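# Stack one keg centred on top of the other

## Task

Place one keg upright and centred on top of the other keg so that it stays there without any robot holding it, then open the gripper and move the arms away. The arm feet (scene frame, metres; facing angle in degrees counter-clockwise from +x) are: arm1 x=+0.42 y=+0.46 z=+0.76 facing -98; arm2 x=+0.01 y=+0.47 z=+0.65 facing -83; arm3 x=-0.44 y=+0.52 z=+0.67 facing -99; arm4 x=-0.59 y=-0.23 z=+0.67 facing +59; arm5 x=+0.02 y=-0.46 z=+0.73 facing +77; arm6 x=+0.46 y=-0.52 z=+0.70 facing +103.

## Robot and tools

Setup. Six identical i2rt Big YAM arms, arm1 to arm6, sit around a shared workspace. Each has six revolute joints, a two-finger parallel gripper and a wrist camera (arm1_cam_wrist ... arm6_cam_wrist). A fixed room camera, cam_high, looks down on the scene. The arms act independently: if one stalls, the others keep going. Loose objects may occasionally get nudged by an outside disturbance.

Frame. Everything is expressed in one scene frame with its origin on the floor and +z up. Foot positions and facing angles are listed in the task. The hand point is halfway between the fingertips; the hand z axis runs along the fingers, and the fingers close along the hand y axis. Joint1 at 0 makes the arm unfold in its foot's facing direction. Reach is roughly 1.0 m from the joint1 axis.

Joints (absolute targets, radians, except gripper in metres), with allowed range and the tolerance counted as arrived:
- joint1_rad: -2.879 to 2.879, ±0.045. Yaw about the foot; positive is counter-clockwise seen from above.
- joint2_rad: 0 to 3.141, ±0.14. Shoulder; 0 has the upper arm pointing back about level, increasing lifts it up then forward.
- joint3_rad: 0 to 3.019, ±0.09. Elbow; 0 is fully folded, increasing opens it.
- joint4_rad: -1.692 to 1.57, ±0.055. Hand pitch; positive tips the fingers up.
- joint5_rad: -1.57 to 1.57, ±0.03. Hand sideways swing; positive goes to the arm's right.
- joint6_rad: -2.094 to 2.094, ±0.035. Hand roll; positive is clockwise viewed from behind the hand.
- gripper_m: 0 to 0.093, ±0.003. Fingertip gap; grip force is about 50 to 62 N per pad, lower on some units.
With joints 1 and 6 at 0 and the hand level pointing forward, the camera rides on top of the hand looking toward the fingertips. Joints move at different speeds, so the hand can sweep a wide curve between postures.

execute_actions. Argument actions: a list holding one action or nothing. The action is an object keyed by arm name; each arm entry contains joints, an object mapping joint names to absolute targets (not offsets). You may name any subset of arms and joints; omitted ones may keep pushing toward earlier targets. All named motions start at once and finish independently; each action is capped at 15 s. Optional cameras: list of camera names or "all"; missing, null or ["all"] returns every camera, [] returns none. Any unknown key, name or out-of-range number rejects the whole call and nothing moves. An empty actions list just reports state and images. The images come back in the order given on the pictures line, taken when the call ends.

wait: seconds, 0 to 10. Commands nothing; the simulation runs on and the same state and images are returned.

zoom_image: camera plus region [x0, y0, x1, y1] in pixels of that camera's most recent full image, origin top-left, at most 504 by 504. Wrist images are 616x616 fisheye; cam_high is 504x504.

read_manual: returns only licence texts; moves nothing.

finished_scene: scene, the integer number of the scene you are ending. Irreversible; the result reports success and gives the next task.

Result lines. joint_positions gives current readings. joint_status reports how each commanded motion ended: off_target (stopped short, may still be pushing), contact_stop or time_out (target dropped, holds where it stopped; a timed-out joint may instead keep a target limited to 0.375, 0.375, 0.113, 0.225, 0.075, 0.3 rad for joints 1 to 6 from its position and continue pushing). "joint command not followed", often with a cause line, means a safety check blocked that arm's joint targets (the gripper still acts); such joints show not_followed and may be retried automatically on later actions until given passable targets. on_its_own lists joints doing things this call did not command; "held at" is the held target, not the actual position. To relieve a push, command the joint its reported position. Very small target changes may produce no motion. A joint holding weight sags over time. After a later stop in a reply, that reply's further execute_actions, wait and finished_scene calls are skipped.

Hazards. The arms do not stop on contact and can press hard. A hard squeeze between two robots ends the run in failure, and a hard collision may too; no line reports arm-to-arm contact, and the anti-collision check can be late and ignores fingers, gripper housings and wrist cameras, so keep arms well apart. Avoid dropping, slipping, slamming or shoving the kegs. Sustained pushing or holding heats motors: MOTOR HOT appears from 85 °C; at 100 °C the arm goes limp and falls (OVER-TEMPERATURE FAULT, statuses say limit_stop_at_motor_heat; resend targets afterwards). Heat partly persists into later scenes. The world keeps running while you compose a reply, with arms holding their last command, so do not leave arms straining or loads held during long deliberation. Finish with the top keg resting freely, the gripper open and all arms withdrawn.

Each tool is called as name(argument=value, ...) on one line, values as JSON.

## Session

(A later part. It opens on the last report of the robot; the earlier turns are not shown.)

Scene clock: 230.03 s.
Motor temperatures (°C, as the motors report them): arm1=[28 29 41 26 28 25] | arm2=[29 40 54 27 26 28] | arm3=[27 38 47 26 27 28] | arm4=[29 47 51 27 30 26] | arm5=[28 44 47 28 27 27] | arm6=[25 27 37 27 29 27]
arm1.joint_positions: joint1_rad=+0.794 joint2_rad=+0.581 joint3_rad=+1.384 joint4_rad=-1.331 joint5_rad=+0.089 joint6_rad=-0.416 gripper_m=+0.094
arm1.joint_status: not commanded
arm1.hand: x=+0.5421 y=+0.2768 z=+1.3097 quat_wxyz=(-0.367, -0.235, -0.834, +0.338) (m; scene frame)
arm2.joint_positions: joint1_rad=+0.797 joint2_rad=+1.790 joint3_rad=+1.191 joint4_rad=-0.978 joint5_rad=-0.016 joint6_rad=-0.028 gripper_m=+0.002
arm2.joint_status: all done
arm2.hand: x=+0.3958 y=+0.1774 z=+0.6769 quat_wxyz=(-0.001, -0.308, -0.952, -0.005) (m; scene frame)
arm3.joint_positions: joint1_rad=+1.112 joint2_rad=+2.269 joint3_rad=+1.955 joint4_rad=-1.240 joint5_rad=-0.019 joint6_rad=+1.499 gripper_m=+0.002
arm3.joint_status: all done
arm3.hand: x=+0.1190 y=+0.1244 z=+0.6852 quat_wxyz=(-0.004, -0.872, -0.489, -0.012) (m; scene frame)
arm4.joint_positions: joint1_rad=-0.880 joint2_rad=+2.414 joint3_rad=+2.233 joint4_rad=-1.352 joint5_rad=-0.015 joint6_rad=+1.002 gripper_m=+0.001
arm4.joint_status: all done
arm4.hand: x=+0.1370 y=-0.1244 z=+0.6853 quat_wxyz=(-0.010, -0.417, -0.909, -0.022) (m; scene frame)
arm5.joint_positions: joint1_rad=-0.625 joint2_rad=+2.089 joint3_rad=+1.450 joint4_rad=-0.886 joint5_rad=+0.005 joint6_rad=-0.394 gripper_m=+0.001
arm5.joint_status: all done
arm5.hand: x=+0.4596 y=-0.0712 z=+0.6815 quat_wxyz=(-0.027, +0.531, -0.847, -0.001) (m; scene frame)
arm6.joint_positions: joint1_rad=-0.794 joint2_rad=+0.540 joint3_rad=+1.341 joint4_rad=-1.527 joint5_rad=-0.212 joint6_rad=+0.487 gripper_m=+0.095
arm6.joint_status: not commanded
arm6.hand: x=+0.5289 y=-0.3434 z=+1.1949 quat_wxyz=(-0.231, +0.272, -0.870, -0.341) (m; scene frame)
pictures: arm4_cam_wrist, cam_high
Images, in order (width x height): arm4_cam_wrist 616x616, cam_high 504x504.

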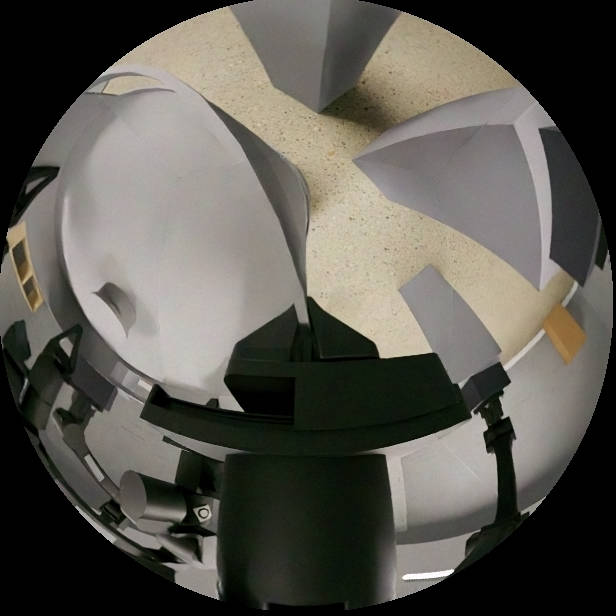

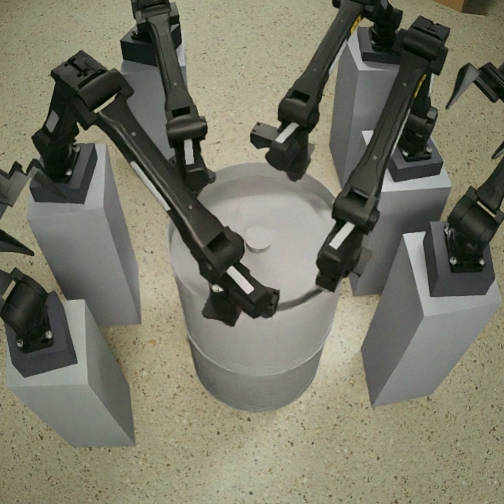

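Resting. Release and retreat.

execute_actions(actions=[{"arm2":{"joints":{"gripper_m":0.04}},"arm3":{"joints":{"gripper_m":0.04}},"arm4":{"joints":{"gripper_m":0.04}},"arm5":{"joints":{"gripper_m":0.04}}}], cameras=[])

execute_actions(actions=[{"arm2":{"joints":{"joint2_rad":1.61,"joint4_rad":-1.15}},"arm3":{"joints":{"joint2_rad":2.12,"joint4_rad":-1.39}},"arm4":{"joints":{"joint2_rad":2.27,"joint4_rad":-1.50}},"arm5":{"joints":{"joint2_rad":1.92,"joint4_rad":-1.06}}}], cameras=[])

execute_actions(actions=[{"arm2":{"joints":{"joint2_rad":1.0,"joint4_rad":-1.6}},"arm3":{"joints":{"joint2_rad":1.4,"joint4_rad":-1.6}},"arm4":{"joints":{"joint2_rad":1.5,"joint4_rad":-1.6}},"arm5":{"joints":{"joint2_rad":1.2,"joint4_rad":-1.6}}}])

zoom_image(camera="cam_high", region=[130,140,390,430])

Scene clock: 237.23 s.
Motor temperatures (°C, as the motors report them): arm1=[28 29 41 26 28 25] | arm2=[29 39 51 26 26 28] | arm3=[27 37 45 26 27 28] | arm4=[29 47 48 27 31 26] | arm5=[28 42 45 28 27 27] | arm6=[25 27 37 27 29 27]
arm1.joint_positions: joint1_rad=+0.794 joint2_rad=+0.581 joint3_rad=+1.384 joint4_rad=-1.331 joint5_rad=+0.089 joint6_rad=-0.416 gripper_m=+0.094
arm1.joint_status: not commanded
arm1.hand: x=+0.5421 y=+0.2768 z=+1.3097 quat_wxyz=(-0.367, -0.235, -0.834, +0.338) (m; scene frame)
arm2.joint_positions: joint1_rad=+0.802 joint2_rad=+1.789 joint3_rad=+1.191 joint4_rad=-0.978 joint5_rad=-0.002 joint6_rad=-0.028 gripper_m=+0.040
arm2.joint_status: all done
arm2.hand: x=+0.3961 y=+0.1775 z=+0.6773 quat_wxyz=(+0.001, -0.305, -0.952, +0.001) (m; scene frame)
arm3.joint_positions: joint1_rad=+1.113 joint2_rad=+2.269 joint3_rad=+1.955 joint4_rad=-1.240 joint5_rad=-0.002 joint6_rad=+1.492 gripper_m=+0.040
arm3.joint_status: all done
arm3.hand: x=+0.1175 y=+0.1223 z=+0.6851 quat_wxyz=(-0.007, -0.870, -0.493, -0.004) (m; scene frame)
arm4.joint_positions: joint1_rad=-0.877 joint2_rad=+2.412 joint3_rad=+2.234 joint4_rad=-1.353 joint5_rad=-0.004 joint6_rad=+1.004 gripper_m=+0.040
arm4.joint_status: all done
arm4.hand: x=+0.1373 y=-0.1237 z=+0.6871 quat_wxyz=(-0.014, -0.416, -0.909, -0.018) (m; scene frame)
arm5.joint_positions: joint1_rad=-0.625 joint2_rad=+2.087 joint3_rad=+1.450 joint4_rad=-0.894 joint5_rad=+0.004 joint6_rad=-0.387 gripper_m=+0.040
arm5.joint_status: all done
arm5.hand: x=+0.4583 y=-0.0721 z=+0.6827 quat_wxyz=(-0.024, +0.528, -0.849, -0.001) (m; scene frame)
arm6.joint_positions: joint1_rad=-0.794 joint2_rad=+0.540 joint3_rad=+1.341 joint4_rad=-1.527 joint5_rad=-0.212 joint6_rad=+0.487 gripper_m=+0.095
arm6.joint_status: not commanded
arm6.hand: x=+0.5289 y=-0.3434 z=+1.1949 quat_wxyz=(-0.231, +0.272, -0.870, -0.341) (m; scene frame)
pictures: none
No camera images: the call's "cameras" was empty. Leave "cameras" out to get every camera's image.

Scene clock: 238.67 s.
Motor temperatures (°C, as the motors report them): arm1=[28 29 41 26 28 25] | arm2=[29 39 50 26 26 28] | arm3=[27 37 44 26 27 28] | arm4=[29 47 48 27 30 26] | arm5=[28 42 45 28 27 27] | arm6=[25 27 37 27 29 27]
arm1.joint_positions: joint1_rad=+0.794 joint2_rad=+0.581 joint3_rad=+1.384 joint4_rad=-1.331 joint5_rad=+0.089 joint6_rad=-0.416 gripper_m=+0.094
arm1.joint_status: not commanded
arm1.hand: x=+0.5421 y=+0.2768 z=+1.3097 quat_wxyz=(-0.367, -0.235, -0.834, +0.338) (m; scene frame)
arm2.joint_positions: joint1_rad=+0.802 joint2_rad=+1.597 joint3_rad=+1.191 joint4_rad=-1.137 joint5_rad=-0.002 joint6_rad=-0.028 gripper_m=+0.040
arm2.joint_status: all done
arm2.hand: x=+0.3743 y=+0.1946 z=+0.7633 quat_wxyz=(-0.015, -0.305, -0.952, +0.007) (m; scene frame)
arm3.joint_positions: joint1_rad=+1.113 joint2_rad=+2.125 joint3_rad=+1.954 joint4_rad=-1.375 joint5_rad=-0.002 joint6_rad=+1.489 gripper_m=+0.040
arm3.joint_status: all done
arm3.hand: x=+0.0984 y=+0.1359 z=+0.7780 quat_wxyz=(-0.011, -0.870, -0.494, -0.006) (m; scene frame)
arm4.joint_positions: joint1_rad=-0.873 joint2_rad=+2.273 joint3_rad=+2.233 joint4_rad=-1.490 joint5_rad=-0.004 joint6_rad=+1.011 gripper_m=+0.040
arm4.joint_status: all done
arm4.hand: x=+0.1118 y=-0.1255 z=+0.7831 quat_wxyz=(-0.015, -0.417, -0.908, -0.018) (m; scene frame)
arm5.joint_positions: joint1_rad=-0.625 joint2_rad=+1.892 joint3_rad=+1.449 joint4_rad=-1.051 joint5_rad=+0.004 joint6_rad=-0.387 gripper_m=+0.040
arm5.joint_status: all done
arm5.hand: x=+0.4464 y=-0.0824 z=+0.7885 quat_wxyz=(-0.042, +0.528, -0.848, -0.004) (m; scene frame)
arm6.joint_positions: joint1_rad=-0.794 joint2_rad=+0.540 joint3_rad=+1.341 joint4_rad=-1.527 joint5_rad=-0.212 joint6_rad=+0.487 gripper_m=+0.095
arm6.joint_status: not commanded
arm6.hand: x=+0.5289 y=-0.3434 z=+1.1949 quat_wxyz=(-0.231, +0.272, -0.870, -0.341) (m; scene frame)
pictures: none
No camera images: the call's "cameras" was empty. Leave "cameras" out to get every camera's image.

Scene clock: 240.83 s.
Motor temperatures (°C, as the motors report them): arm1=[28 29 41 26 28 25] | arm2=[29 38 50 26 26 28] | arm3=[27 37 44 26 27 28] | arm4=[29 46 47 27 30 26] | arm5=[28 42 45 28 27 27] | arm6=[25 27 37 27 29 27]
arm1.joint_positions: joint1_rad=+0.794 joint2_rad=+0.581 joint3_rad=+1.384 joint4_rad=-1.331 joint5_rad=+0.089 joint6_rad=-0.416 gripper_m=+0.094
arm1.joint_status: not commanded
arm1.hand: x=+0.5421 y=+0.2768 z=+1.3097 quat_wxyz=(-0.367, -0.235, -0.834, +0.338) (m; scene frame)
arm2.joint_positions: joint1_rad=+0.802 joint2_rad=+0.990 joint3_rad=+1.191 joint4_rad=-1.590 joint5_rad=-0.002 joint6_rad=-0.028 gripper_m=+0.040
arm2.joint_status: all done
arm2.hand: x=+0.2407 y=+0.2972 z=+0.9705 quat_wxyz=(-0.087, -0.304, -0.948, +0.032) (m; scene frame)
arm3.joint_positions: joint1_rad=+1.113 joint2_rad=+1.411 joint3_rad=+1.954 joint4_rad=-1.587 joint5_rad=-0.002 joint6_rad=+1.489 gripper_m=+0.040
arm3.joint_status: all done
arm3.hand: x=-0.0495 y=+0.2416 z=+1.1721 quat_wxyz=(-0.236, -0.840, -0.477, -0.110) (m; scene frame)
arm4.joint_positions: joint1_rad=-0.873 joint2_rad=+1.511 joint3_rad=+2.228 joint4_rad=-1.591 joint5_rad=-0.003 joint6_rad=+1.011 gripper_m=+0.040
arm4.joint_status: all done
arm4.hand: x=-0.0839 y=-0.1599 z=+1.2419 quat_wxyz=(-0.283, -0.393, -0.853, -0.193) (m; scene frame)
arm5.joint_positions: joint1_rad=-0.625 joint2_rad=+1.184 joint3_rad=+1.444 joint4_rad=-1.593 joint5_rad=+0.004 joint6_rad=-0.386 gripper_m=+0.040
arm5.joint_status: all done
arm5.hand: x=+0.2942 y=-0.2168 z=+1.0935 quat_wxyz=(-0.121, +0.524, -0.843, -0.017) (m; scene frame)
arm6.joint_positions: joint1_rad=-0.794 joint2_rad=+0.540 joint3_rad=+1.341 joint4_rad=-1.527 joint5_rad=-0.212 joint6_rad=+0.487 gripper_m=+0.095
arm6.joint_status: not commanded
arm6.hand: x=+0.5289 y=-0.3434 z=+1.1949 quat_wxyz=(-0.231, +0.272, -0.870, -0.341) (m; scene frame)
pictures: arm1_cam_wrist, arm2_cam_wrist, arm3_cam_wrist, arm4_cam_wrist, arm5_cam_wrist, arm6_cam_wrist, cam_high
Images, in order (width x height): arm1_cam_wrist 616x616, arm2_cam_wrist 616x616, arm3_cam_wrist 616x616, arm4_cam_wrist 616x616, arm5_cam_wrist 616x616, arm6_cam_wrist 616x616, cam_high 504x504.

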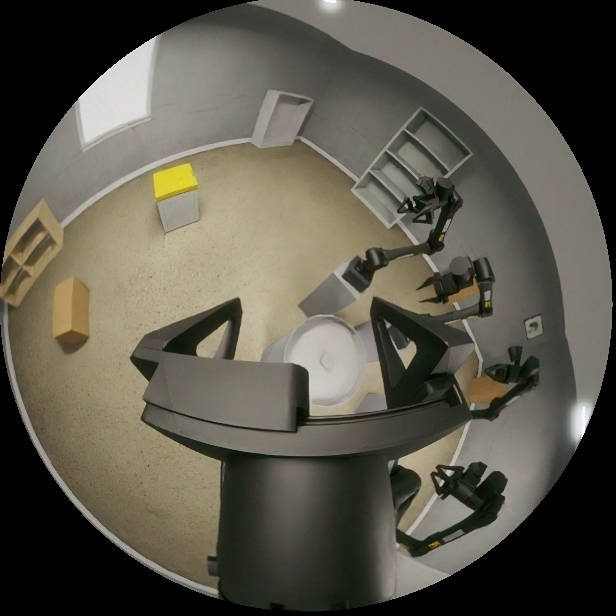

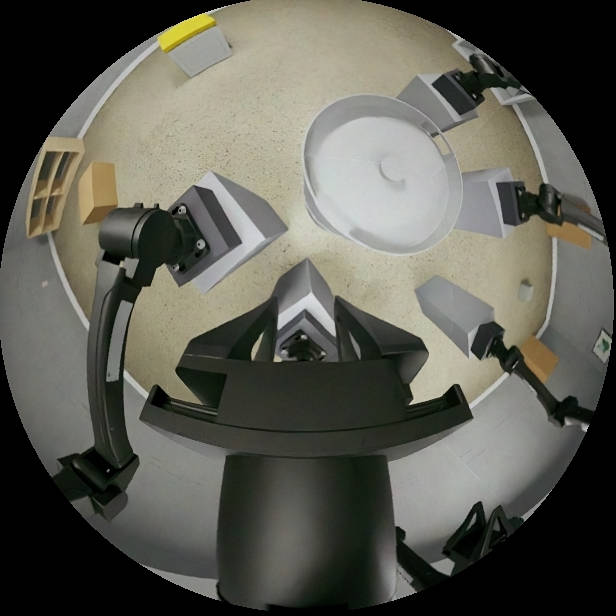

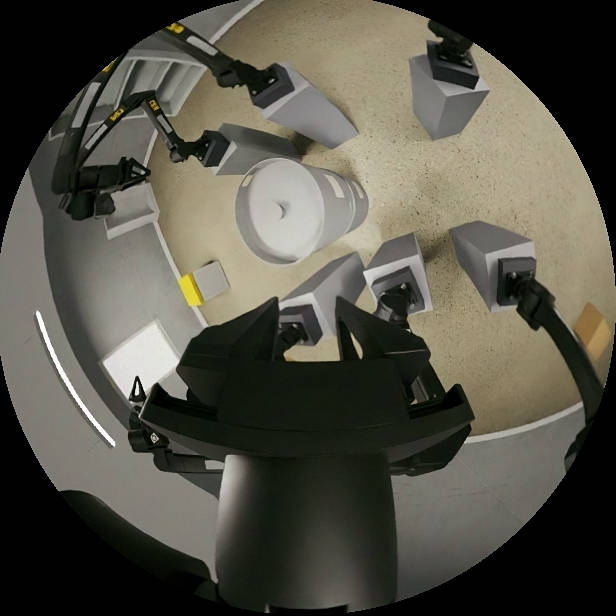

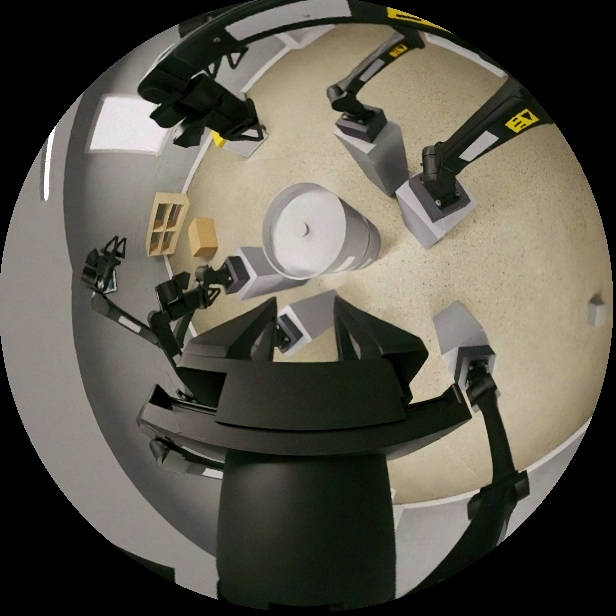

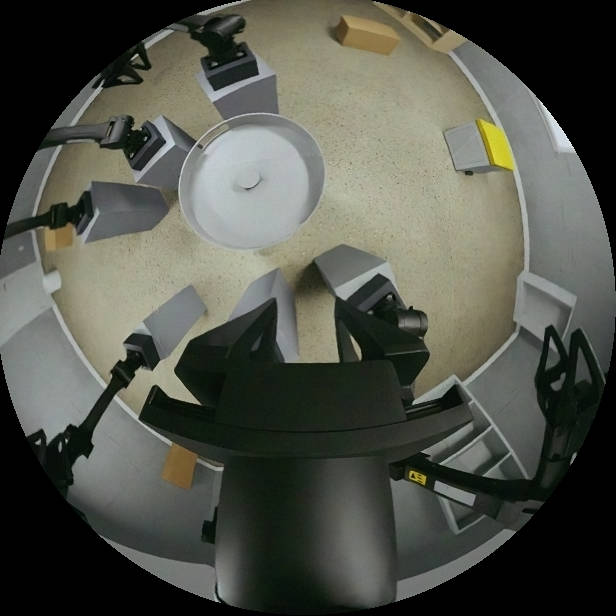

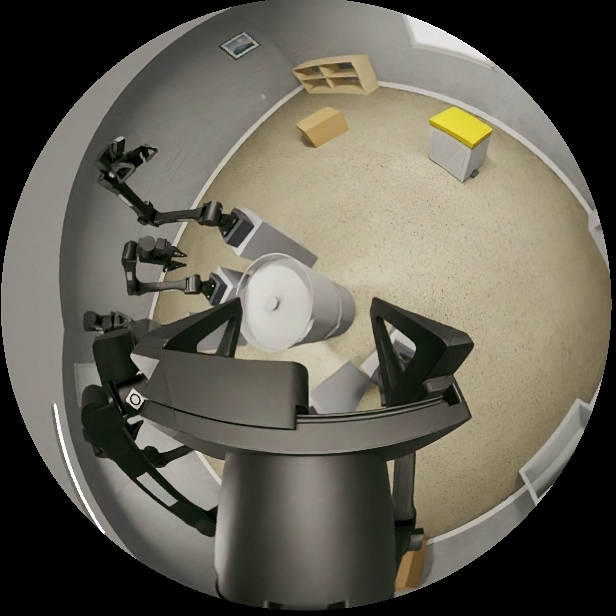

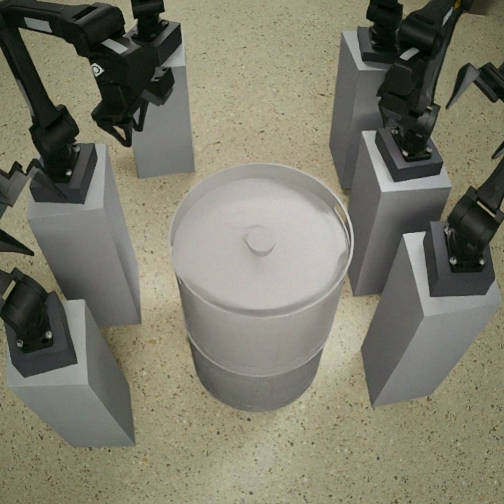

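Region (130, 140, 390, 430) of cam_high's 504x504 image, scaled by 1.738, with more detail than that image has; it fills the left 452 columns of this view, and the rest is white.

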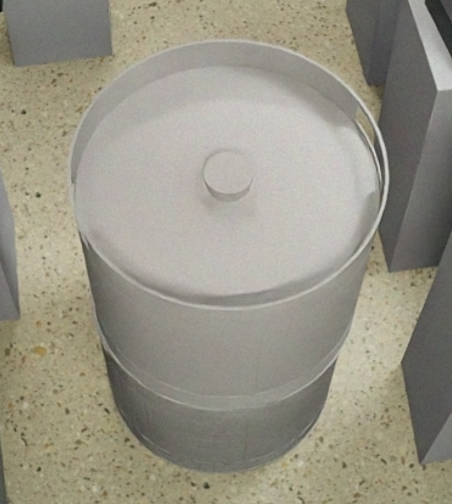

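zoom_image(camera="arm3_cam_wrist", region=[230,140,390,280])

zoom_image(camera="arm4_cam_wrist", region=[250,170,400,300])

Region (230, 140, 390, 280) of arm3_cam_wrist's 616x616 image, scaled by 3.150, with more detail than that image has; it fills the top 441 rows of this view, and the rest is white.

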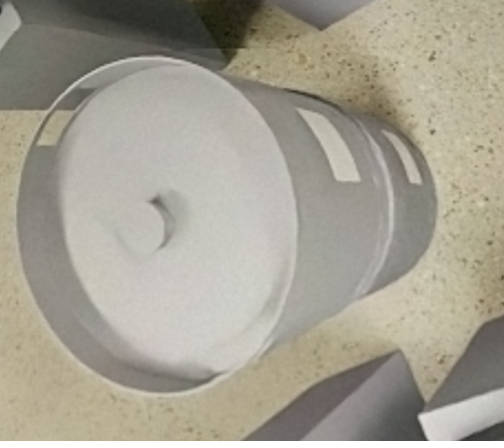

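Region (250, 170, 400, 300) of arm4_cam_wrist's 616x616 image, scaled by 3.360, with more detail than that image has; it fills the top 437 rows of this view, and the rest is white.

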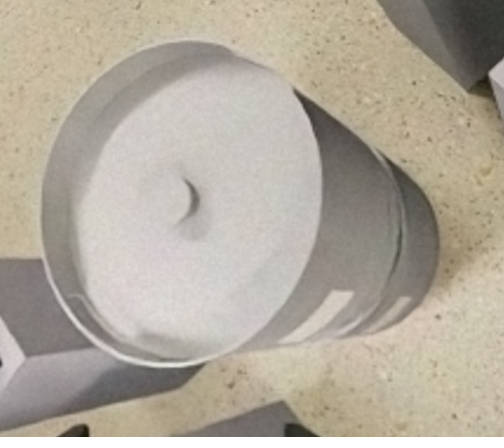

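finished_scene(scene=2)

The scene is finished: the task was done.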